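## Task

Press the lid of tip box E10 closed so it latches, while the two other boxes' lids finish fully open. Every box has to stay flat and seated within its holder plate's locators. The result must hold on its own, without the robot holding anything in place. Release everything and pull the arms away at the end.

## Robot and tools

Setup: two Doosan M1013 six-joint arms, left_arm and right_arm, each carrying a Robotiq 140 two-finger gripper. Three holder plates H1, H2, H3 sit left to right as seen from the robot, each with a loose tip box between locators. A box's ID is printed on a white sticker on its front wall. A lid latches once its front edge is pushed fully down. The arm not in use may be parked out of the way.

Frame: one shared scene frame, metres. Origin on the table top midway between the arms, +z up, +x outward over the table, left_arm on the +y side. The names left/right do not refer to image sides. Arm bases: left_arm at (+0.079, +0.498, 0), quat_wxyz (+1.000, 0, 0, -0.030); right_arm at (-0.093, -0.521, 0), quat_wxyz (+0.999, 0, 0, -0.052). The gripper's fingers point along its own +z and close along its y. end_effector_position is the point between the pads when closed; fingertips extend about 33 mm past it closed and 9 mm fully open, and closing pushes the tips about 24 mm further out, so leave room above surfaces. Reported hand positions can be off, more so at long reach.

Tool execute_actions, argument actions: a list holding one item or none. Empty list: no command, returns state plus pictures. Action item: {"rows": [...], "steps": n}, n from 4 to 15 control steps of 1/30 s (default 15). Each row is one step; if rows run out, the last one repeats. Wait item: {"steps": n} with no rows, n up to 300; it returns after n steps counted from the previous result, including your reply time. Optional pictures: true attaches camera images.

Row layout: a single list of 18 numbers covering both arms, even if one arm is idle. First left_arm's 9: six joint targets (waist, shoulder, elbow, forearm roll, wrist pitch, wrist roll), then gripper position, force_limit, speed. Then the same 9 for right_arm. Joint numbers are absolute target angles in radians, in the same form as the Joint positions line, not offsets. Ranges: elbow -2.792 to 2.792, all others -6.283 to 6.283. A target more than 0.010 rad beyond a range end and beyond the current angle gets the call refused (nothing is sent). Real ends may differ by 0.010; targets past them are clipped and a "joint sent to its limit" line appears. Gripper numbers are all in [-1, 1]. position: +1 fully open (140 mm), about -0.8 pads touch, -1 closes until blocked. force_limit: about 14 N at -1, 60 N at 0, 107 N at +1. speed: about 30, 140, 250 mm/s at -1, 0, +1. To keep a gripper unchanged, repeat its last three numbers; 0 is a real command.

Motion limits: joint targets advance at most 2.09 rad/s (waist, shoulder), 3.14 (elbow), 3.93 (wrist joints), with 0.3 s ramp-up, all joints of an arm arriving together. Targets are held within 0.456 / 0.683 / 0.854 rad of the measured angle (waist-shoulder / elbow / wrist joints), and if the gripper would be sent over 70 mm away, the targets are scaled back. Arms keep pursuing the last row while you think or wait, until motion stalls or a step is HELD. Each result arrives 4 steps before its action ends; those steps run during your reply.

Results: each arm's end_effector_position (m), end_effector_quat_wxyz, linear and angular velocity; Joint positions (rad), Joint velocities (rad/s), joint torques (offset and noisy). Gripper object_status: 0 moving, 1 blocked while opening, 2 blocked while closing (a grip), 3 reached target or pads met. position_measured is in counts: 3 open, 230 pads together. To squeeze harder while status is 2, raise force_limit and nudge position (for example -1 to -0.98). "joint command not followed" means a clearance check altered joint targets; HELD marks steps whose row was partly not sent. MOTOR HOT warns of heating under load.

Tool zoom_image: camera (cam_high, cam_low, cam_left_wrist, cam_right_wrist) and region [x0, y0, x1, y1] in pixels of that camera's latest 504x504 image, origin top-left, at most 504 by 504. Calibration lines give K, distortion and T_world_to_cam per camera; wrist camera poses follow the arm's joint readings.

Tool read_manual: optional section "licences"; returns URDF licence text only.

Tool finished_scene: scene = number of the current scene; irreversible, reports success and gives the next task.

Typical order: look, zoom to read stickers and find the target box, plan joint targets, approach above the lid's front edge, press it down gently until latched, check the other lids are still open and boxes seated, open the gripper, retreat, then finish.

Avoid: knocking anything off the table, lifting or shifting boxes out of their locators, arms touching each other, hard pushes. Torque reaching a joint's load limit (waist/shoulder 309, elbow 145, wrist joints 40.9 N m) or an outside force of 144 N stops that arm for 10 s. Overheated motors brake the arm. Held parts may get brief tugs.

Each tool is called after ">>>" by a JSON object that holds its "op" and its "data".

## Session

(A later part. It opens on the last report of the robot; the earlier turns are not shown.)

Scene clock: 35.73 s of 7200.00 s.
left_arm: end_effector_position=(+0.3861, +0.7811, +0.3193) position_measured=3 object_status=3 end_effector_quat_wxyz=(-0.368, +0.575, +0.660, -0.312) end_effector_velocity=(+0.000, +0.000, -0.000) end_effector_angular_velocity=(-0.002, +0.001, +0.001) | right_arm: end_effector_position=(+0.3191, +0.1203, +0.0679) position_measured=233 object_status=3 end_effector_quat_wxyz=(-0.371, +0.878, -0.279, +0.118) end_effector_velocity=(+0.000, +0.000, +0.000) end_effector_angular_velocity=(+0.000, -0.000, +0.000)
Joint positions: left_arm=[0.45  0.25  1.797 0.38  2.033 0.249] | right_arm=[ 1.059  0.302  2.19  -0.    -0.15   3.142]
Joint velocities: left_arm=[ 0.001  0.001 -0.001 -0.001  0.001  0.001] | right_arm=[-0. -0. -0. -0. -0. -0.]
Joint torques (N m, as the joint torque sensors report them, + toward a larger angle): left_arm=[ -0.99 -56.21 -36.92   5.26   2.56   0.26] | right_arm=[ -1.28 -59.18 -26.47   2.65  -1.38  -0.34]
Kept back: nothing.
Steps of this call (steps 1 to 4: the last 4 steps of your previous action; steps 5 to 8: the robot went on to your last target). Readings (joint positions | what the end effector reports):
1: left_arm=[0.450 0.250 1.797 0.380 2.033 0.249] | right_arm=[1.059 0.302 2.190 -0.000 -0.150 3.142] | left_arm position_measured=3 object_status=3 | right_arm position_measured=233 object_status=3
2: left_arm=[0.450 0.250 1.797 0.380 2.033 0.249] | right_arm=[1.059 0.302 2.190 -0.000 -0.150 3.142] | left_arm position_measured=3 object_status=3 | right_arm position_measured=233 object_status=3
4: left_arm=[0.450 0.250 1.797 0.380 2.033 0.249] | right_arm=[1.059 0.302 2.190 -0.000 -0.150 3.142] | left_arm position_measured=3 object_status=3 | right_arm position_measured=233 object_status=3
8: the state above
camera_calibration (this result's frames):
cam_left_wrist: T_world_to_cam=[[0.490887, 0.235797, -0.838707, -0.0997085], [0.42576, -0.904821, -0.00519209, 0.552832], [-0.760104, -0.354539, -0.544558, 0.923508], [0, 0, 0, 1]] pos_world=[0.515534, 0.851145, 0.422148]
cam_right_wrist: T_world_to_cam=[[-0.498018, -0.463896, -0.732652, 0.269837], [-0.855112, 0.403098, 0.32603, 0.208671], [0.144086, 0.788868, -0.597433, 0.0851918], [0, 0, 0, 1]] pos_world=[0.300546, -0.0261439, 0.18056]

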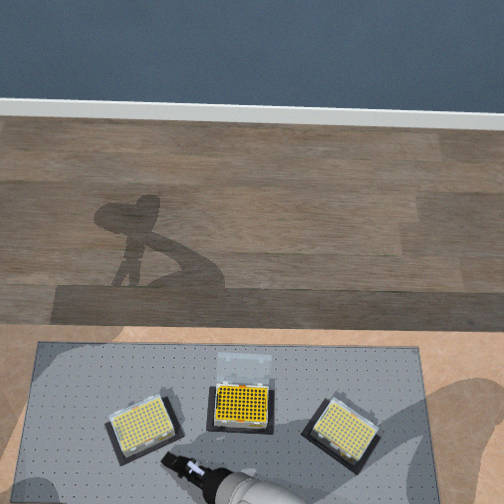

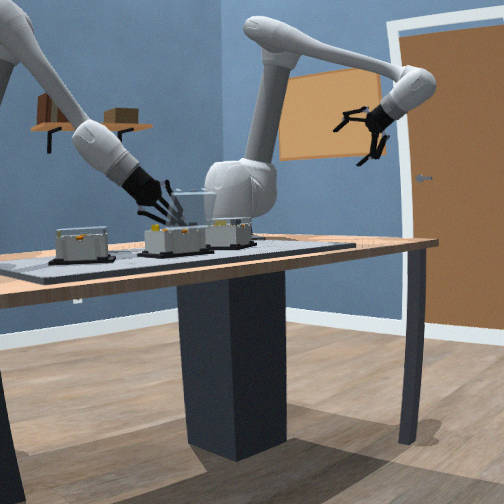

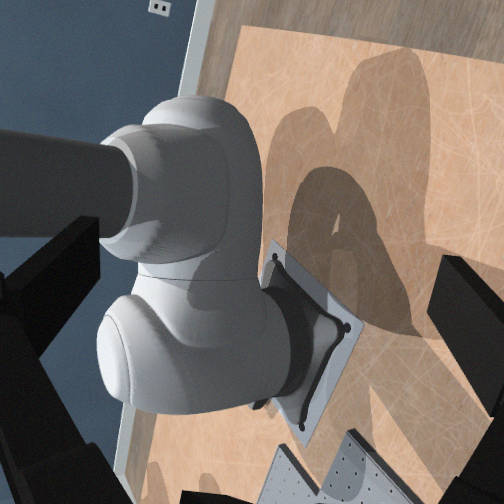

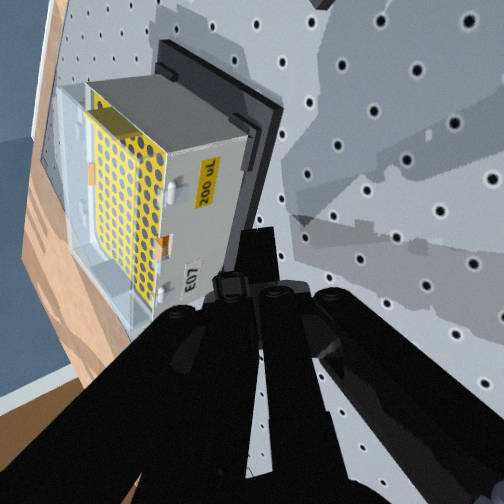

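>>> {"op": "execute_actions", "data": {"actions": [{"rows":[[0.45,0.25,1.797,0.38,2.033,0.249,1,0,0,1.059,0.333,2.121,0,-0.114,3.142,-1,0,0]],"steps":15}], "pictures": true}}

>>> {"op": "zoom_image", "data": {"camera": "cam_right_wrist", "region": [120, 140, 290, 320]}}

Scene clock: 36.70 s of 7200.00 s.
left_arm: end_effector_position=(+0.3861, +0.7811, +0.3193) position_measured=3 object_status=3 end_effector_quat_wxyz=(-0.368, +0.575, +0.660, -0.312) end_effector_velocity=(+0.000, -0.000, -0.000) end_effector_angular_velocity=(+0.000, -0.002, -0.002) | right_arm: end_effector_position=(+0.3396, +0.1490, +0.0752) position_measured=233 object_status=3 end_effector_quat_wxyz=(-0.372, +0.877, -0.279, +0.118) end_effector_velocity=(+0.000, +0.001, +0.000) end_effector_angular_velocity=(+0.001, +0.000, -0.001)
Joint positions: left_arm=[0.45  0.25  1.797 0.38  2.033 0.249] | right_arm=[ 1.059  0.333  2.121  0.    -0.114  3.142]
Joint velocities: left_arm=[-0.001 -0.     0.     0.    -0.002  0.   ] | right_arm=[-0.     0.001 -0.001  0.     0.     0.001]
Joint torques (N m, as the joint torque sensors report them, + toward a larger angle): left_arm=[  3.26 -55.83 -37.42   4.45   2.6    0.45] | right_arm=[ -1.02 -64.52 -26.47   2.71  -1.46  -0.29]
Steps of this call (steps 1 to 15: the robot went on to your last target; steps 16 to 18: nothing new was sent; steps 19 to 29: the first 11 steps of this action). Readings (joint positions | what the end effector reports):
19: left_arm=[0.450 0.250 1.797 0.380 2.033 0.249] | right_arm=[1.059 0.302 2.189 -0.000 -0.150 3.142] | left_arm position_measured=3 object_status=3 | right_arm position_measured=233 object_status=3
20: left_arm=[0.450 0.250 1.797 0.380 2.033 0.249] | right_arm=[1.059 0.306 2.180 -0.000 -0.145 3.142] | left_arm position_measured=3 object_status=3 | right_arm position_measured=233 object_status=3
22: left_arm=[0.450 0.250 1.797 0.380 2.033 0.249] | right_arm=[1.059 0.324 2.139 0.000 -0.124 3.142] | left_arm position_measured=3 object_status=3 | right_arm position_measured=233 object_status=3
26: left_arm=[0.450 0.250 1.797 0.380 2.033 0.249] | right_arm=[1.059 0.333 2.121 0.000 -0.114 3.142] | left_arm position_measured=3 object_status=3 | right_arm position_measured=233 object_status=3
29: the state above
camera_calibration (this result's frames):
cam_left_wrist: T_world_to_cam=[[0.490887, 0.235797, -0.838707, -0.0997083], [0.42576, -0.904821, -0.00519195, 0.552832], [-0.760104, -0.354539, -0.544558, 0.923508], [0, 0, 0, 1]] pos_world=[0.515534, 0.851145, 0.422148]
cam_right_wrist: T_world_to_cam=[[-0.497513, -0.462898, -0.733625, 0.298428], [-0.8553, 0.402858, 0.325834, 0.212344], [0.144719, 0.789576, -0.596344, 0.0635191], [0, 0, 0, 1]] pos_world=[0.320897, 0.00244426, 0.187625]

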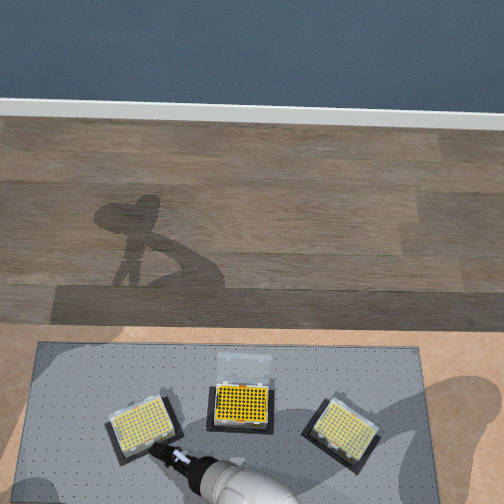

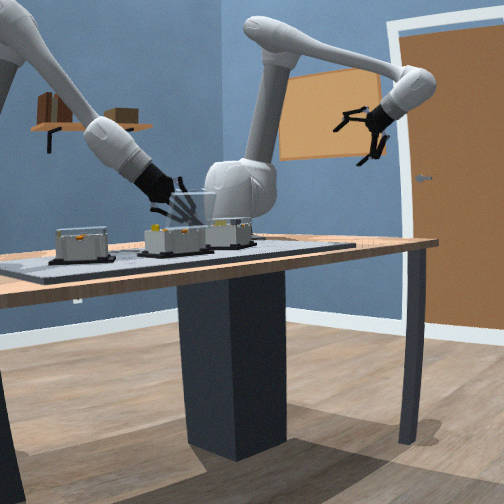

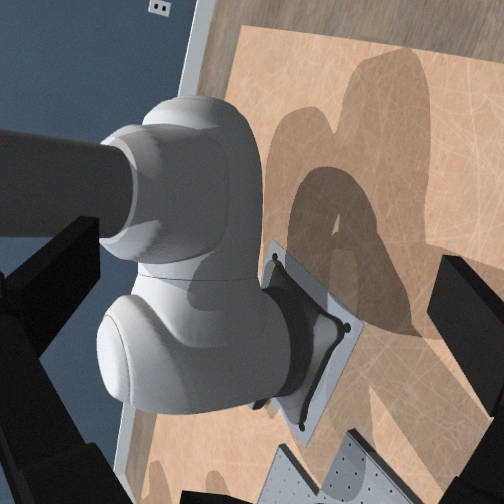

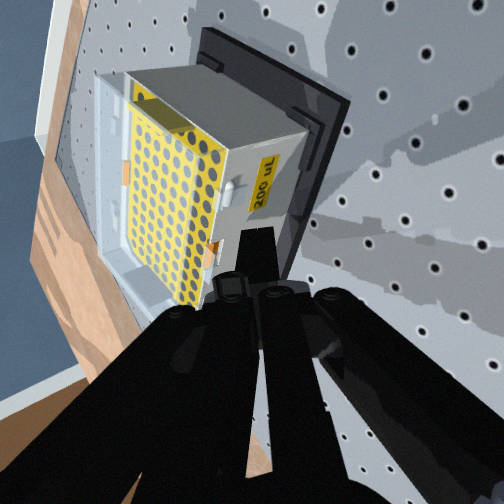

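Region (120, 140, 290, 320) of cam_right_wrist's 504x504 image, scaled by 2.800, with more detail than that image has.

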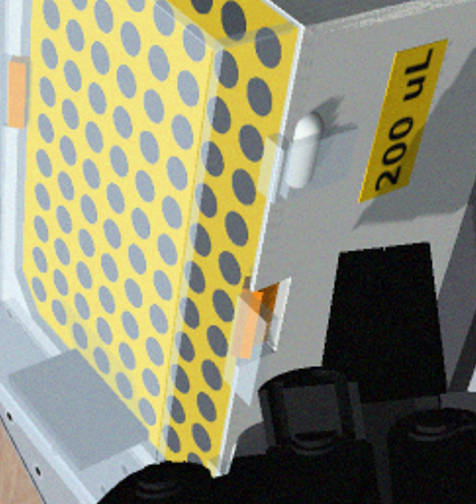

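>>> {"op": "execute_actions", "data": {"actions": [{"rows":[[0.45,0.25,1.797,0.38,2.033,0.249,1,0,0,1.073,0.33,2.125,0,-0.115,3.142,-1,0,0],[0.45,0.25,1.797,0.38,2.033,0.249,1,0,0,1.073,0.33,2.125,0,-0.115,3.142,-1,0,0],[0.45,0.25,1.797,0.38,2.033,0.249,1,0,0,1.073,0.33,2.125,0,-0.115,3.142,-1,0,0],[0.45,0.25,1.797,0.38,2.033,0.249,1,0,0,1.073,0.33,2.125,0,-0.115,3.142,-1,0,0],[0.45,0.25,1.797,0.38,2.033,0.249,1,0,0,1.073,0.339,2.104,0,-0.103,3.142,-1,0,0]],"steps":15}], "pictures": true}}

>>> {"op": "zoom_image", "data": {"camera": "cam_right_wrist", "region": [150, 160, 320, 320]}}

Scene clock: 37.53 s of 7200.00 s.
left_arm: end_effector_position=(+0.3861, +0.7811, +0.3193) position_measured=3 object_status=3 end_effector_quat_wxyz=(-0.368, +0.575, +0.660, -0.312) end_effector_velocity=(-0.000, +0.000, +0.000) end_effector_angular_velocity=(+0.000, -0.001, -0.001) | right_arm: end_effector_position=(+0.3348, +0.1618, +0.0779) position_measured=233 object_status=3 end_effector_quat_wxyz=(-0.373, +0.879, -0.273, +0.116) end_effector_velocity=(+0.001, +0.001, +0.000) end_effector_angular_velocity=(-0.000, -0.000, +0.001)
Joint positions: left_arm=[0.45  0.25  1.797 0.38  2.033 0.249] | right_arm=[ 1.073  0.339  2.104 -0.    -0.103  3.142]
Joint velocities: left_arm=[ 0.    -0.001  0.     0.001 -0.001  0.001] | right_arm=[ 0.     0.001 -0.003 -0.     0.002 -0.   ]
Joint torques (N m, as the joint torque sensors report them, + toward a larger angle): left_arm=[  0.9  -56.3  -38.05   4.38   2.54   0.37] | right_arm=[  0.   -64.4  -29.06   2.8   -1.48  -0.33]
Steps of this call (steps 1 to 4: the last 4 steps of your previous action; steps 5 to 14: the robot went on to your last target; steps 15 to 25: the first 11 steps of this action). Readings (joint positions | what the end effector reports):
15: left_arm=[0.450 0.250 1.797 0.380 2.033 0.249] | right_arm=[1.060 0.333 2.121 0.000 -0.114 3.142] | left_arm position_measured=3 object_status=3 | right_arm position_measured=233 object_status=3
16: left_arm=[0.450 0.250 1.797 0.380 2.033 0.249] | right_arm=[1.065 0.332 2.122 0.000 -0.114 3.142] | left_arm position_measured=3 object_status=3 | right_arm position_measured=233 object_status=3
18: left_arm=[0.450 0.250 1.797 0.380 2.033 0.249] | right_arm=[1.072 0.330 2.125 0.000 -0.114 3.142] | left_arm position_measured=3 object_status=3 | right_arm position_measured=233 object_status=3
22: left_arm=[0.450 0.250 1.797 0.380 2.033 0.249] | right_arm=[1.073 0.338 2.106 -0.000 -0.104 3.142] | left_arm position_measured=3 object_status=3 | right_arm position_measured=233 object_status=3
25: the state above
camera_calibration (this result's frames):
cam_left_wrist: T_world_to_cam=[[0.490887, 0.235797, -0.838707, -0.0997086], [0.425759, -0.904821, -0.00519218, 0.552832], [-0.760104, -0.354539, -0.544558, 0.923508], [0, 0, 0, 1]] pos_world=[0.515534, 0.851145, 0.422148]
cam_right_wrist: T_world_to_cam=[[-0.490898, -0.469858, -0.733657, 0.302838], [-0.860911, 0.390757, 0.325791, 0.20605], [0.133606, 0.791544, -0.596328, 0.0591456], [0, 0, 0, 1]] pos_world=[0.318151, 0.0149587, 0.19032]

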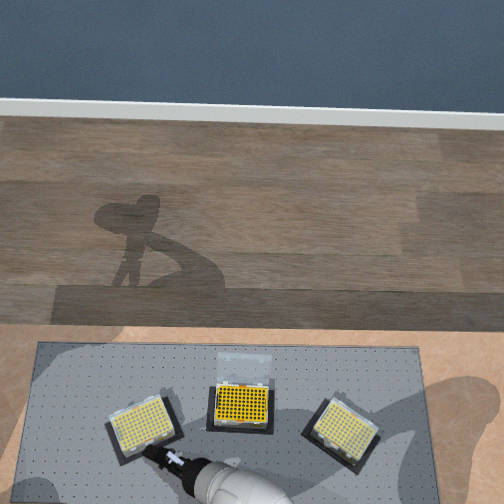

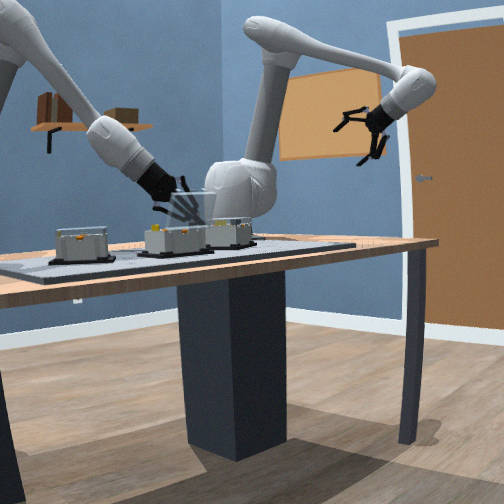

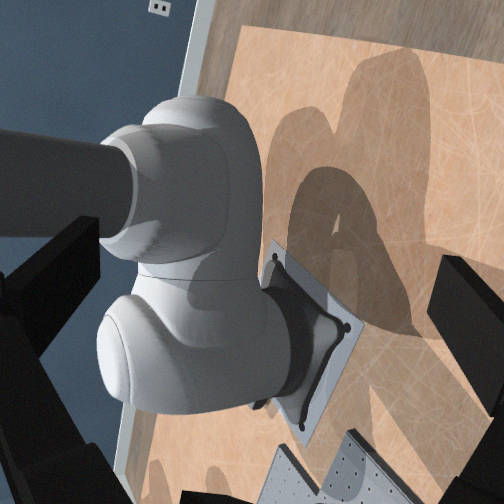

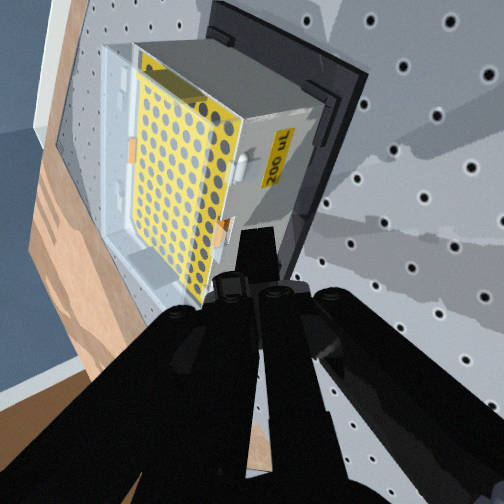

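Region (150, 160, 320, 320) of cam_right_wrist's 504x504 image, scaled by 2.965, with more detail than that image has; it fills the top 474 rows of this view, and the rest is white.

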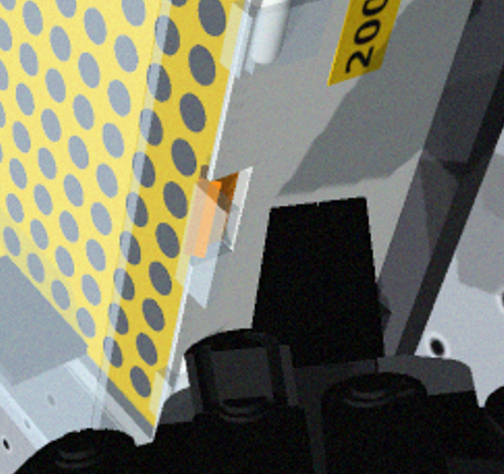

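>>> {"op": "execute_actions", "data": {"actions": [{"rows":[[0.45,0.25,1.797,0.38,2.033,0.249,1,0,0,1.059,0.339,2.104,0,-0.103,3.142,-1,0,0]],"steps":15}], "pictures": true}}

>>> {"op": "zoom_image", "data": {"camera": "cam_right_wrist", "region": [150, 160, 320, 320]}}

Scene clock: 38.40 s of 7200.00 s.
left_arm: end_effector_position=(+0.3861, +0.7811, +0.3193) position_measured=3 object_status=3 end_effector_quat_wxyz=(-0.368, +0.575, +0.660, -0.312) end_effector_velocity=(+0.000, -0.000, -0.000) end_effector_angular_velocity=(-0.000, -0.001, -0.000) | right_arm: end_effector_position=(+0.3443, +0.1559, +0.0779) position_measured=233 object_status=3 end_effector_quat_wxyz=(-0.372, +0.877, -0.279, +0.118) end_effector_velocity=(+0.000, -0.000, +0.000) end_effector_angular_velocity=(+0.000, -0.000, -0.000)
Joint positions: left_arm=[0.45  0.25  1.797 0.38  2.033 0.249] | right_arm=[ 1.059  0.339  2.104 -0.    -0.103  3.142]
Joint velocities: left_arm=[-0.     0.    -0.    -0.001 -0.001 -0.   ] | right_arm=[-0.  0.  0. -0. -0. -0.]
Joint torques (N m, as the joint torque sensors report them, + toward a larger angle): left_arm=[  0.46 -57.46 -37.07   4.96   2.36   0.57] | right_arm=[ -2.08 -63.48 -28.9    2.88  -1.68  -0.26]
Steps of this call (steps 1 to 4: the last 4 steps of your previous action; steps 5 to 15: the robot went on to your last target; steps 16 to 26: the first 11 steps of this action). Readings (joint positions | what the end effector reports):
16: left_arm=[0.450 0.250 1.797 0.380 2.033 0.249] | right_arm=[1.072 0.339 2.104 -0.000 -0.103 3.142] | left_arm position_measured=3 object_status=3 | right_arm position_measured=233 object_status=3
17: left_arm=[0.450 0.250 1.797 0.380 2.033 0.249] | right_arm=[1.068 0.339 2.104 -0.000 -0.103 3.142] | left_arm position_measured=3 object_status=3 | right_arm position_measured=233 object_status=3
19: left_arm=[0.450 0.250 1.797 0.380 2.033 0.249] | right_arm=[1.060 0.339 2.104 -0.000 -0.103 3.142] | left_arm position_measured=3 object_status=3 | right_arm position_measured=233 object_status=3
23: left_arm=[0.450 0.250 1.797 0.380 2.033 0.249] | right_arm=[1.059 0.339 2.104 -0.000 -0.103 3.142] | left_arm position_measured=3 object_status=3 | right_arm position_measured=233 object_status=3
26: the state above
camera_calibration (this result's frames):
cam_left_wrist: T_world_to_cam=[[0.490887, 0.235797, -0.838707, -0.0997085], [0.425759, -0.904822, -0.00519197, 0.552832], [-0.760104, -0.354539, -0.544558, 0.923508], [0, 0, 0, 1]] pos_world=[0.515534, 0.851145, 0.422148]
cam_right_wrist: T_world_to_cam=[[-0.497428, -0.46304, -0.733594, 0.305913], [-0.855374, 0.402722, 0.325807, 0.212787], [0.144573, 0.789563, -0.596397, 0.059091], [0, 0, 0, 1]] pos_world=[0.325639, 0.00930002, 0.190331]

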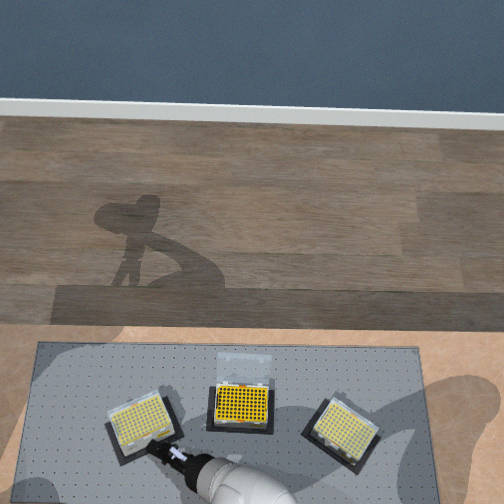

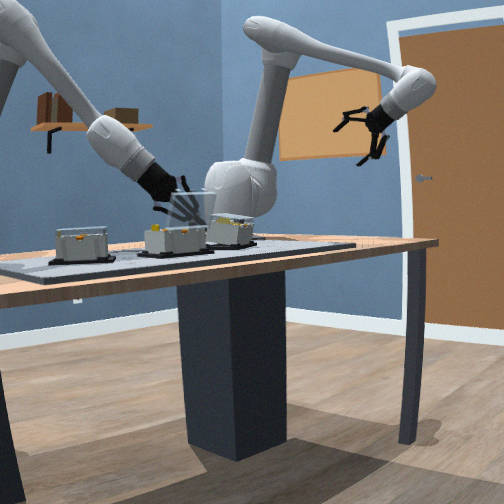

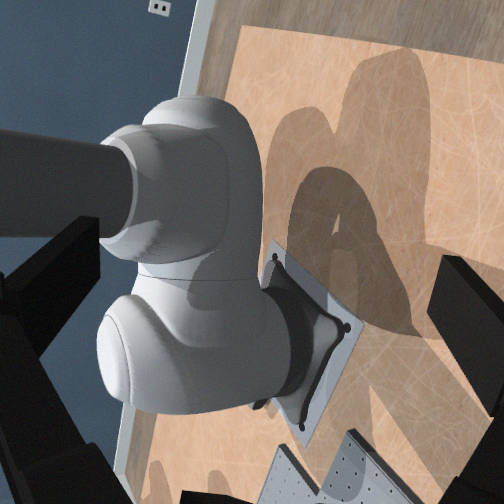

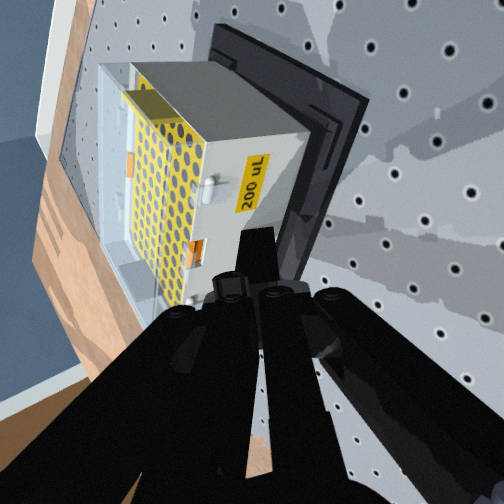

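Region (150, 160, 320, 320) of cam_right_wrist's 504x504 image, scaled by 2.965, with more detail than that image has; it fills the top 474 rows of this view, and the rest is white.

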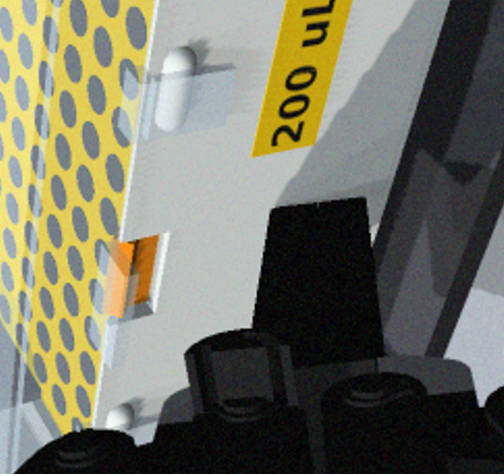

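>>> {"op": "execute_actions", "data": {"actions": [{"rows":[[0.45,0.25,1.797,0.38,2.033,0.249,1,0,0,1.066,0.325,2.14,0,-0.125,3.142,-1,0,0],[0.45,0.25,1.797,0.38,2.033,0.249,1,0,0,1.066,0.325,2.14,0,-0.125,3.142,-1,0,0],[0.45,0.25,1.797,0.38,2.033,0.249,1,0,0,1.066,0.325,2.14,0,-0.125,3.142,-1,0,0],[0.45,0.25,1.797,0.38,2.033,0.249,1,0,0,1.066,0.325,2.14,0,-0.125,3.142,-1,0,0],[0.45,0.25,1.797,0.38,2.033,0.249,1,0,0,1.066,0.3015,2.19,0,-0.15,3.142,-1,0,0]],"steps":15}], "pictures": true}}

Scene clock: 39.10 s of 7200.00 s.
left_arm: end_effector_position=(+0.3861, +0.7811, +0.3193) position_measured=3 object_status=3 end_effector_quat_wxyz=(-0.368, +0.575, +0.660, -0.312) end_effector_velocity=(+0.000, -0.000, -0.000) end_effector_angular_velocity=(-0.000, +0.003, +0.000) | right_arm: end_effector_position=(+0.3149, +0.1234, +0.0681) position_measured=233 object_status=3 end_effector_quat_wxyz=(-0.372, +0.879, -0.276, +0.117) end_effector_velocity=(-0.002, -0.003, -0.002) end_effector_angular_velocity=(-0.001, +0.000, +0.000)
Joint positions: left_arm=[0.45  0.25  1.797 0.38  2.033 0.249] | right_arm=[ 1.066  0.302  2.189 -0.    -0.15   3.142]
Joint velocities: left_arm=[-0.     0.002 -0.    -0.     0.001 -0.001] | right_arm=[ 0.    -0.002  0.007  0.    -0.004 -0.001]
Joint torques (N m, as the joint torque sensors report them, + toward a larger angle): left_arm=[  1.48 -56.97 -36.9    4.74   2.52   0.19] | right_arm=[ -1.84 -55.2  -27.89   2.55  -1.87  -0.38]
Steps of this call (steps 1 to 4: the last 4 steps of your previous action; steps 5 to 10: the robot went on to your last target; steps 11 to 21: the first 11 steps of this action). Readings (joint positions | what the end effector reports):
11: left_arm=[0.450 0.250 1.797 0.380 2.033 0.249] | right_arm=[1.059 0.339 2.105 -0.000 -0.104 3.142] | left_arm position_measured=3 object_status=3 | right_arm position_measured=233 object_status=3
12: left_arm=[0.450 0.250 1.797 0.380 2.033 0.249] | right_arm=[1.061 0.335 2.114 -0.000 -0.109 3.142] | left_arm position_measured=3 object_status=3 | right_arm position_measured=233 object_status=3
14: left_arm=[0.450 0.250 1.797 0.380 2.033 0.249] | right_arm=[1.065 0.327 2.136 -0.000 -0.122 3.142] | left_arm position_measured=3 object_status=3 | right_arm position_measured=233 object_status=3
18: left_arm=[0.450 0.250 1.797 0.380 2.033 0.249] | right_arm=[1.066 0.305 2.182 -0.000 -0.146 3.142] | left_arm position_measured=3 object_status=3 | right_arm position_measured=233 object_status=3
21: the state above
camera_calibration (this result's frames):
cam_left_wrist: T_world_to_cam=[[0.490887, 0.235797, -0.838707, -0.0997084], [0.425759, -0.904821, -0.005192, 0.552832], [-0.760104, -0.354539, -0.544558, 0.923508], [0, 0, 0, 1]] pos_world=[0.515534, 0.851145, 0.422148]
cam_right_wrist: T_world_to_cam=[[-0.494708, -0.467186, -0.732804, 0.268632], [-0.85792, 0.397108, 0.326004, 0.205334], [0.138698, 0.789964, -0.597261, 0.0850304], [0, 0, 0, 1]] pos_world=[0.297261, -0.0232096, 0.1807]

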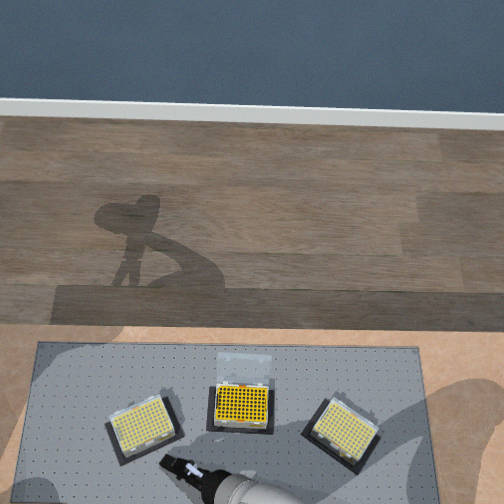

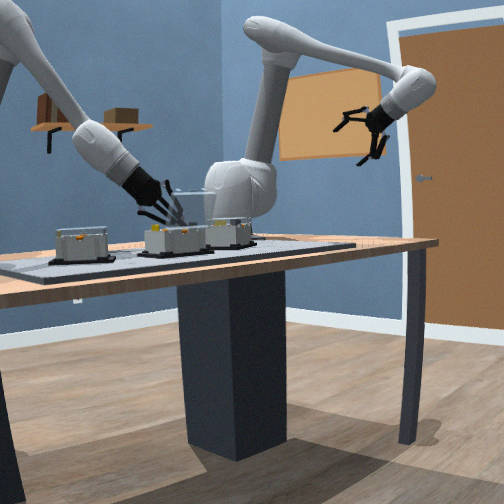

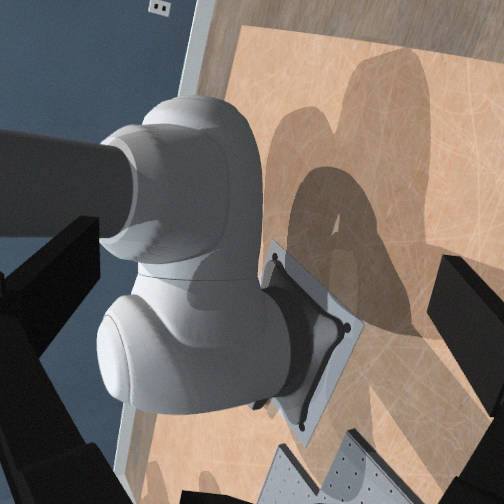

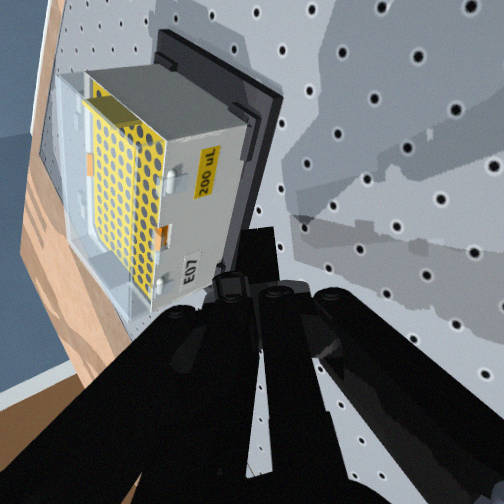

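>>> {"op": "execute_actions", "data": {"actions": [{"rows":[[0.45,0.25,1.797,0.38,2.033,0.249,1,0,0,1.066,0.1,2.142,0,0.0,3.142,1,1,0]],"steps":15}]}}

>>> {"op": "execute_actions", "data": {"actions": [{"rows":[[0.45,0.25,1.797,0.38,2.033,0.249,1,0,0,1.272,0.2,1.981,-1.282,0.497,3.351,1,1,0]],"steps":15}]}}

>>> {"op": "execute_actions", "data": {"actions": [{"steps":25}]}}

>>> {"op": "execute_actions", "data": {"actions": [{"rows":[[0.45,0.25,1.797,0.38,2.033,0.249,1,0,0,1.272,0.356,1.981,-1.282,0.497,3.351,1,1,0]],"steps":15}]}}

>>> {"op": "execute_actions", "data": {"actions": [{"steps":8}], "pictures": true}}

Scene clock: 41.40 s of 7200.00 s.
left_arm: end_effector_position=(+0.3861, +0.7811, +0.3193) position_measured=3 object_status=3 end_effector_quat_wxyz=(-0.368, +0.575, +0.660, -0.312) end_effector_velocity=(+0.000, +0.000, +0.000) end_effector_angular_velocity=(+0.001, -0.002, +0.001) | right_arm: end_effector_position=(+0.3146, +0.1230, +0.2089) position_measured=159 object_status=0 end_effector_quat_wxyz=(-0.413, +0.860, -0.271, +0.130) end_effector_velocity=(-0.013, -0.019, +0.214) end_effector_angular_velocity=(+0.119, -0.083, +0.000)
Joint positions: left_arm=[0.45  0.25  1.797 0.38  2.033 0.249] | right_arm=[ 1.066  0.109  2.144  0.    -0.007  3.142]
Joint velocities: left_arm=[ 0.    -0.001 -0.    -0.    -0.001 -0.001] | right_arm=[ 0.    -0.292 -0.068  0.     0.215 -0.   ]
Joint torques (N m, as the joint torque sensors report them, + toward a larger angle): left_arm=[  0.75 -58.8  -38.     4.69   2.7    0.31] | right_arm=[ -4.41 -15.3  -23.47   2.55  -0.74  -0.33]
Steps of this call (steps 1 to 4: the last 4 steps of your previous action; steps 5 to 15: the robot went on to your last target; steps 16 to 58: nothing new was sent; steps 59 to 69: the first 11 steps of this action). Readings (joint positions | what the end effector reports):
59: left_arm=[0.450 0.250 1.797 0.380 2.033 0.249] | right_arm=[1.066 0.301 2.190 -0.000 -0.150 3.142] | left_arm position_measured=3 object_status=3 | right_arm position_measured=233 object_status=0
60: left_arm=[0.450 0.250 1.797 0.380 2.033 0.249] | right_arm=[1.066 0.295 2.189 -0.000 -0.146 3.142] | left_arm position_measured=3 object_status=3 | right_arm position_measured=232 object_status=0
62: left_arm=[0.450 0.250 1.797 0.380 2.033 0.249] | right_arm=[1.066 0.259 2.180 -0.000 -0.119 3.142] | left_arm position_measured=3 object_status=3 | right_arm position_measured=212 object_status=0
66: left_arm=[0.450 0.250 1.797 0.380 2.033 0.249] | right_arm=[1.066 0.162 2.157 -0.000 -0.046 3.142] | left_arm position_measured=3 object_status=3 | right_arm position_measured=182 object_status=0
69: the state above

Scene clock: 41.90 s of 7200.00 s.
left_arm: end_effector_position=(+0.3861, +0.7811, +0.3193) position_measured=3 object_status=3 end_effector_quat_wxyz=(-0.368, +0.575, +0.660, -0.312) end_effector_velocity=(-0.001, -0.001, +0.001) end_effector_angular_velocity=(-0.001, +0.003, +0.001) | right_arm: end_effector_position=(+0.2847, +0.1414, +0.1816) position_measured=45 object_status=0 end_effector_quat_wxyz=(-0.232, +0.938, +0.009, +0.259) end_effector_velocity=(+0.226, +0.043, +0.163) end_effector_angular_velocity=(-1.771, -2.356, +1.501)
Joint positions: left_arm=[0.45  0.25  1.797 0.38  2.033 0.249] | right_arm=[ 1.215  0.174  2.027 -0.745  0.355  3.291]
Joint velocities: left_arm=[-0.    -0.     0.    -0.     0.003 -0.   ] | right_arm=[ 0.438  0.203 -0.35  -3.393  1.08   0.454]
Joint torques (N m, as the joint torque sensors report them, + toward a larger angle): left_arm=[  3.62 -58.37 -38.29   4.42   2.73   0.39] | right_arm=[ -8.79 -55.98 -36.49   2.6   -0.7   -0.25]
Steps of this call (steps 1 to 4: the last 4 steps of your previous action; steps 5 to 15: the first 11 steps of this action). Readings (joint positions | what the end effector reports):
5: left_arm=[0.450 0.250 1.797 0.380 2.033 0.249] | right_arm=[1.067 0.101 2.142 -0.001 0.001 3.142] | left_arm position_measured=3 object_status=3 | right_arm position_measured=121 object_status=0
6: left_arm=[0.450 0.250 1.797 0.380 2.033 0.249] | right_arm=[1.070 0.102 2.139 -0.013 0.008 3.144] | left_arm position_measured=3 object_status=3 | right_arm position_measured=113 object_status=0
8: left_arm=[0.450 0.250 1.797 0.380 2.033 0.249] | right_arm=[1.087 0.111 2.127 -0.080 0.047 3.161] | left_arm position_measured=3 object_status=3 | right_arm position_measured=98 object_status=0
12: left_arm=[0.450 0.250 1.797 0.380 2.033 0.249] | right_arm=[1.160 0.148 2.071 -0.387 0.219 3.234] | left_arm position_measured=3 object_status=3 | right_arm position_measured=68 object_status=0
15: the state above

Scene clock: 42.73 s of 7200.00 s.
left_arm: end_effector_position=(+0.3861, +0.7811, +0.3193) position_measured=3 object_status=3 end_effector_quat_wxyz=(-0.368, +0.575, +0.660, -0.312) end_effector_velocity=(+0.000, -0.000, +0.000) end_effector_angular_velocity=(+0.001, -0.001, +0.001) | right_arm: end_effector_position=(+0.3275, +0.1644, +0.2353) position_measured=3 object_status=3 end_effector_quat_wxyz=(-0.145, +0.878, +0.190, +0.414) end_effector_velocity=(-0.000, +0.000, -0.000) end_effector_angular_velocity=(+0.000, +0.000, +0.001)
Joint positions: left_arm=[0.45  0.25  1.797 0.38  2.033 0.249] | right_arm=[ 1.272  0.2    1.981 -1.282  0.497  3.351]
Joint velocities: left_arm=[ 0.    -0.001 -0.001 -0.     0.    -0.001] | right_arm=[ 0.     0.    -0.    -0.    -0.001 -0.   ]
Joint torques (N m, as the joint torque sensors report them, + toward a larger angle): left_arm=[  1.17 -57.77 -36.75   4.41   2.59   0.45] | right_arm=[ -0.55 -54.49 -32.64   0.07   0.54  -0.36]
Kept back: nothing.
Steps of this call (steps 1 to 4: the last 4 steps of your previous action; steps 5 to 25: the robot went on to your last target). Readings (joint positions | what the end effector reports):
1: left_arm=[0.450 0.250 1.797 0.380 2.033 0.249] | right_arm=[1.229 0.180 2.016 -0.854 0.389 3.306] | left_arm position_measured=3 object_status=3 | right_arm position_measured=37 object_status=0
2: left_arm=[0.450 0.250 1.797 0.380 2.033 0.249] | right_arm=[1.240 0.185 2.006 -0.954 0.418 3.318] | left_arm position_measured=3 object_status=3 | right_arm position_measured=30 object_status=0
4: left_arm=[0.450 0.250 1.797 0.380 2.033 0.249] | right_arm=[1.258 0.194 1.992 -1.116 0.462 3.336] | left_arm position_measured=3 object_status=3 | right_arm position_measured=15 object_status=0
8: left_arm=[0.450 0.250 1.797 0.380 2.033 0.249] | right_arm=[1.272 0.200 1.981 -1.276 0.496 3.351] | left_arm position_measured=3 object_status=3 | right_arm position_measured=3 object_status=0
25: the state above

Scene clock: 43.10 s of 7200.00 s.
left_arm: end_effector_position=(+0.3861, +0.7811, +0.3193) position_measured=3 object_status=3 end_effector_quat_wxyz=(-0.368, +0.575, +0.660, -0.312) end_effector_velocity=(+0.000, +0.000, +0.000) end_effector_angular_velocity=(-0.000, -0.000, +0.001) | right_arm: end_effector_position=(+0.3287, +0.1674, +0.1111) position_measured=3 object_status=3 end_effector_quat_wxyz=(-0.087, +0.899, +0.215, +0.373) end_effector_velocity=(-0.000, -0.001, -0.016) end_effector_angular_velocity=(-0.018, +0.008, +0.000)
Joint positions: left_arm=[0.45  0.25  1.797 0.38  2.033 0.249] | right_arm=[ 1.272  0.356  1.981 -1.282  0.497  3.351]
Joint velocities: left_arm=[ 0.     0.    -0.001 -0.     0.001 -0.   ] | right_arm=[ 0.    0.02  0.    0.   -0.    0.  ]
Joint torques (N m, as the joint torque sensors report them, + toward a larger angle): left_arm=[  3.84 -56.76 -36.33   4.81   2.91   0.2 ] | right_arm=[ -1.05 -91.56 -33.89  -0.12   0.84  -0.34]
Steps of this call (steps 1 to 11: the first 11 steps of this action). Readings (joint positions | what the end effector reports):
1: left_arm=[0.450 0.250 1.797 0.380 2.033 0.249] | right_arm=[1.272 0.201 1.981 -1.282 0.497 3.351] | left_arm position_measured=3 object_status=3 | right_arm position_measured=3 object_status=3
2: left_arm=[0.450 0.250 1.797 0.380 2.033 0.249] | right_arm=[1.272 0.207 1.981 -1.282 0.497 3.351] | left_arm position_measured=3 object_status=3 | right_arm position_measured=3 object_status=3
4: left_arm=[0.450 0.250 1.797 0.380 2.033 0.249] | right_arm=[1.272 0.242 1.981 -1.282 0.497 3.351] | left_arm position_measured=3 object_status=3 | right_arm position_measured=3 object_status=3
8: left_arm=[0.450 0.250 1.797 0.380 2.033 0.249] | right_arm=[1.272 0.331 1.981 -1.282 0.497 3.351] | left_arm position_measured=3 object_status=3 | right_arm position_measured=3 object_status=3
11: the state above

Scene clock: 43.37 s of 7200.00 s.
left_arm: end_effector_position=(+0.3861, +0.7811, +0.3193) position_measured=3 object_status=3 end_effector_quat_wxyz=(-0.368, +0.575, +0.660, -0.312) end_effector_velocity=(-0.000, +0.000, +0.000) end_effector_angular_velocity=(+0.001, -0.001, -0.001) | right_arm: end_effector_position=(+0.3287, +0.1674, +0.1108) position_measured=3 object_status=3 end_effector_quat_wxyz=(-0.087, +0.899, +0.215, +0.372) end_effector_velocity=(+0.000, -0.000, -0.000) end_effector_angular_velocity=(-0.001, -0.000, -0.001)
Joint positions: left_arm=[0.45  0.25  1.797 0.38  2.033 0.249] | right_arm=[ 1.272  0.356  1.981 -1.282  0.497  3.351]
Joint velocities: left_arm=[ 0.    -0.001  0.     0.001 -0.001  0.   ] | right_arm=[-0.     0.001 -0.     0.     0.001 -0.   ]
Joint torques (N m, as the joint torque sensors report them, + toward a larger angle): left_arm=[  0.86 -58.5  -38.59   4.93   2.26  -0.03] | right_arm=[ -0.82 -64.66 -27.69  -0.03   0.67  -0.32]
Kept back: nothing.
Steps of this call (steps 1 to 4: the last 4 steps of your previous action; steps 5 to 8: the robot went on to your last target). Readings (joint positions | what the end effector reports):
1: left_arm=[0.450 0.250 1.797 0.380 2.033 0.249] | right_arm=[1.272 0.356 1.981 -1.282 0.497 3.351] | left_arm position_measured=3 object_status=3 | right_arm position_measured=3 object_status=3
2: left_arm=[0.450 0.250 1.797 0.380 2.033 0.249] | right_arm=[1.272 0.356 1.981 -1.282 0.497 3.351] | left_arm position_measured=3 object_status=3 | right_arm position_measured=3 object_status=3
4: left_arm=[0.450 0.250 1.797 0.380 2.033 0.249] | right_arm=[1.272 0.356 1.981 -1.282 0.497 3.351] | left_arm position_measured=3 object_status=3 | right_arm position_measured=3 object_status=3
8: the state above
camera_calibration (this result's frames):
cam_left_wrist: T_world_to_cam=[[0.490887, 0.235797, -0.838707, -0.0997083], [0.42576, -0.904821, -0.00519181, 0.552832], [-0.760104, -0.354539, -0.544558, 0.923508], [0, 0, 0, 1]] pos_world=[0.515534, 0.851145, 0.422148]
cam_right_wrist: T_world_to_cam=[[0.379882, -0.917601, -0.117039, 0.047047], [-0.858552, -0.302647, -0.413877, 0.385153], [0.344352, 0.257709, -0.902778, 0.129271], [0, 0, 0, 1]] pos_world=[0.268287, 0.126422, 0.281615]

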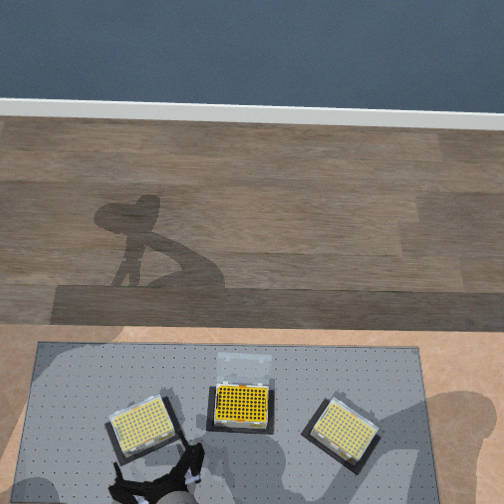

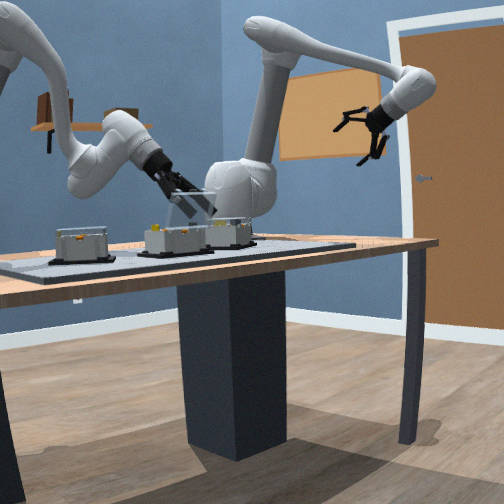

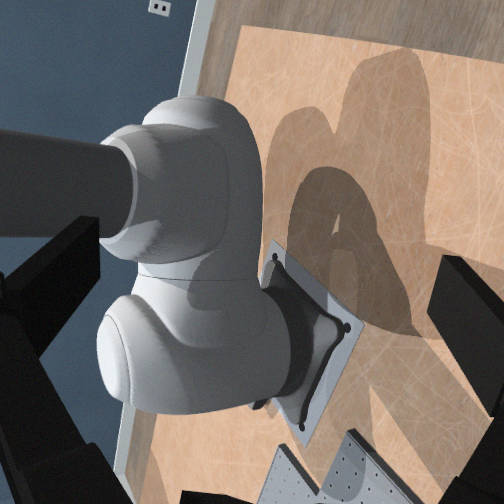

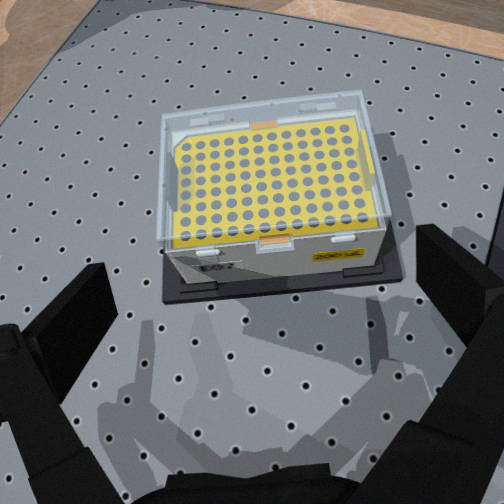

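>>> {"op": "execute_actions", "data": {"actions": [{"rows":[[0.45,0.25,1.797,0.38,2.033,0.249,1,0,0,1.224,0.448,1.93,-1.387,0.457,3.43,1,1,0]],"steps":15}], "pictures": true}}

Scene clock: 44.20 s of 7200.00 s.
left_arm: end_effector_position=(+0.3861, +0.7811, +0.3193) position_measured=3 object_status=3 end_effector_quat_wxyz=(-0.368, +0.575, +0.660, -0.312) end_effector_velocity=(+0.000, -0.000, -0.000) end_effector_angular_velocity=(-0.001, +0.001, -0.000) | right_arm: end_effector_position=(+0.3735, +0.1892, +0.0733) position_measured=3 object_status=3 end_effector_quat_wxyz=(-0.087, +0.898, +0.214, +0.375) end_effector_velocity=(-0.000, -0.000, -0.000) end_effector_angular_velocity=(+0.001, +0.001, +0.001)
Joint positions: left_arm=[0.45  0.25  1.797 0.38  2.033 0.249] | right_arm=[ 1.224  0.448  1.93  -1.387  0.457  3.43 ]
Joint velocities: left_arm=[-0.001  0.001 -0.    -0.     0.001 -0.   ] | right_arm=[-0.    -0.     0.001 -0.002 -0.001  0.002]
Joint torques (N m, as the joint torque sensors report them, + toward a larger angle): left_arm=[  1.93 -58.62 -36.61   4.75   2.4    0.  ] | right_arm=[ -0.93 -74.97 -26.74  -0.1    0.88  -0.37]
Steps of this call (steps 1 to 14: the robot went on to your last target; steps 15 to 25: the first 11 steps of this action). Readings (joint positions | what the end effector reports):
15: left_arm=[0.450 0.250 1.797 0.380 2.033 0.249] | right_arm=[1.272 0.357 1.981 -1.283 0.497 3.352] | left_arm position_measured=3 object_status=3 | right_arm position_measured=3 object_status=3
16: left_arm=[0.450 0.250 1.797 0.380 2.033 0.249] | right_arm=[1.268 0.363 1.977 -1.290 0.495 3.357] | left_arm position_measured=3 object_status=3 | right_arm position_measured=3 object_status=3
18: left_arm=[0.450 0.250 1.797 0.380 2.033 0.249] | right_arm=[1.250 0.398 1.958 -1.330 0.479 3.387] | left_arm position_measured=3 object_status=3 | right_arm position_measured=3 object_status=3
22: left_arm=[0.450 0.250 1.797 0.380 2.033 0.249] | right_arm=[1.224 0.448 1.930 -1.386 0.457 3.429] | left_arm position_measured=3 object_status=3 | right_arm position_measured=3 object_status=3
25: the state above
camera_calibration (this result's frames):
cam_left_wrist: T_world_to_cam=[[0.490887, 0.235797, -0.838707, -0.0997084], [0.42576, -0.904821, -0.00519211, 0.552832], [-0.760104, -0.354539, -0.544558, 0.923508], [0, 0, 0, 1]] pos_world=[0.515534, 0.851145, 0.422148]
cam_right_wrist: T_world_to_cam=[[0.378368, -0.918207, -0.117187, 0.0462814], [-0.857484, -0.299998, -0.417999, 0.414102], [0.348654, 0.258644, -0.900857, 0.0724216], [0, 0, 0, 1]] pos_world=[0.312324, 0.147994, 0.243759]

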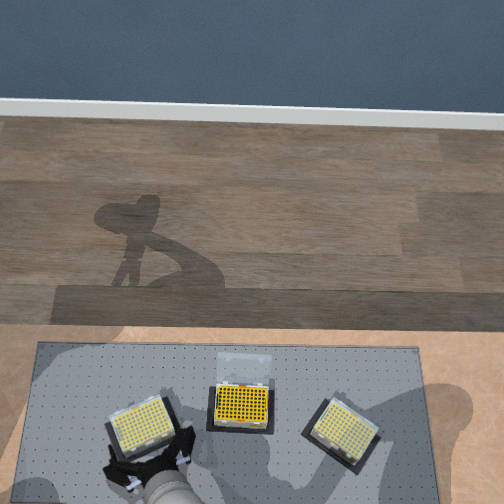

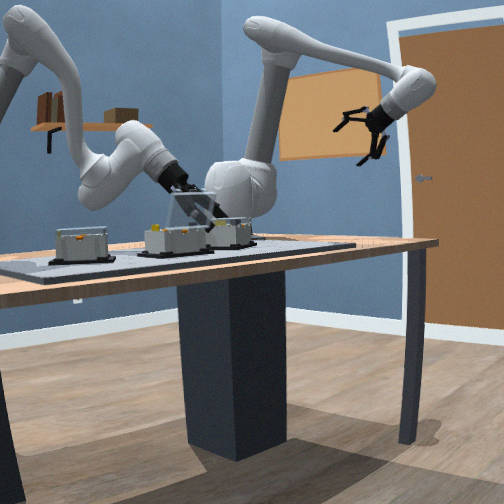

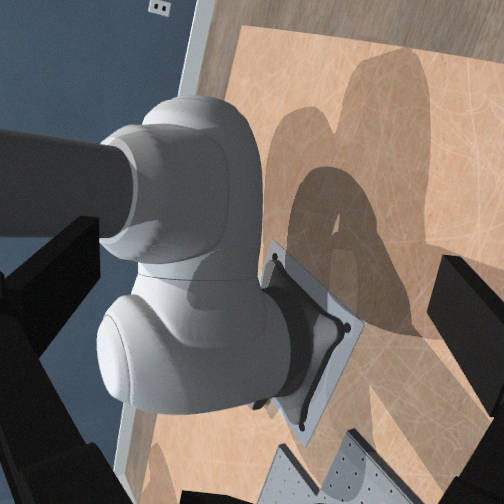

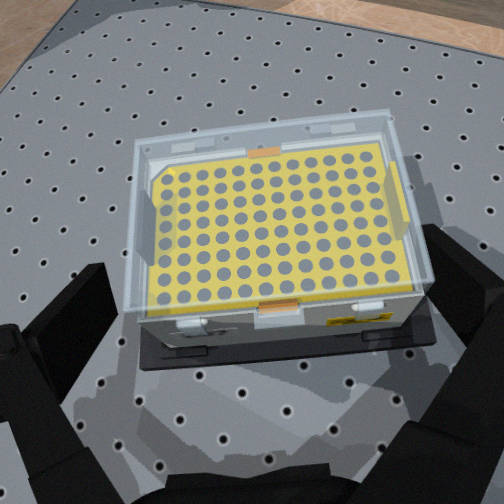

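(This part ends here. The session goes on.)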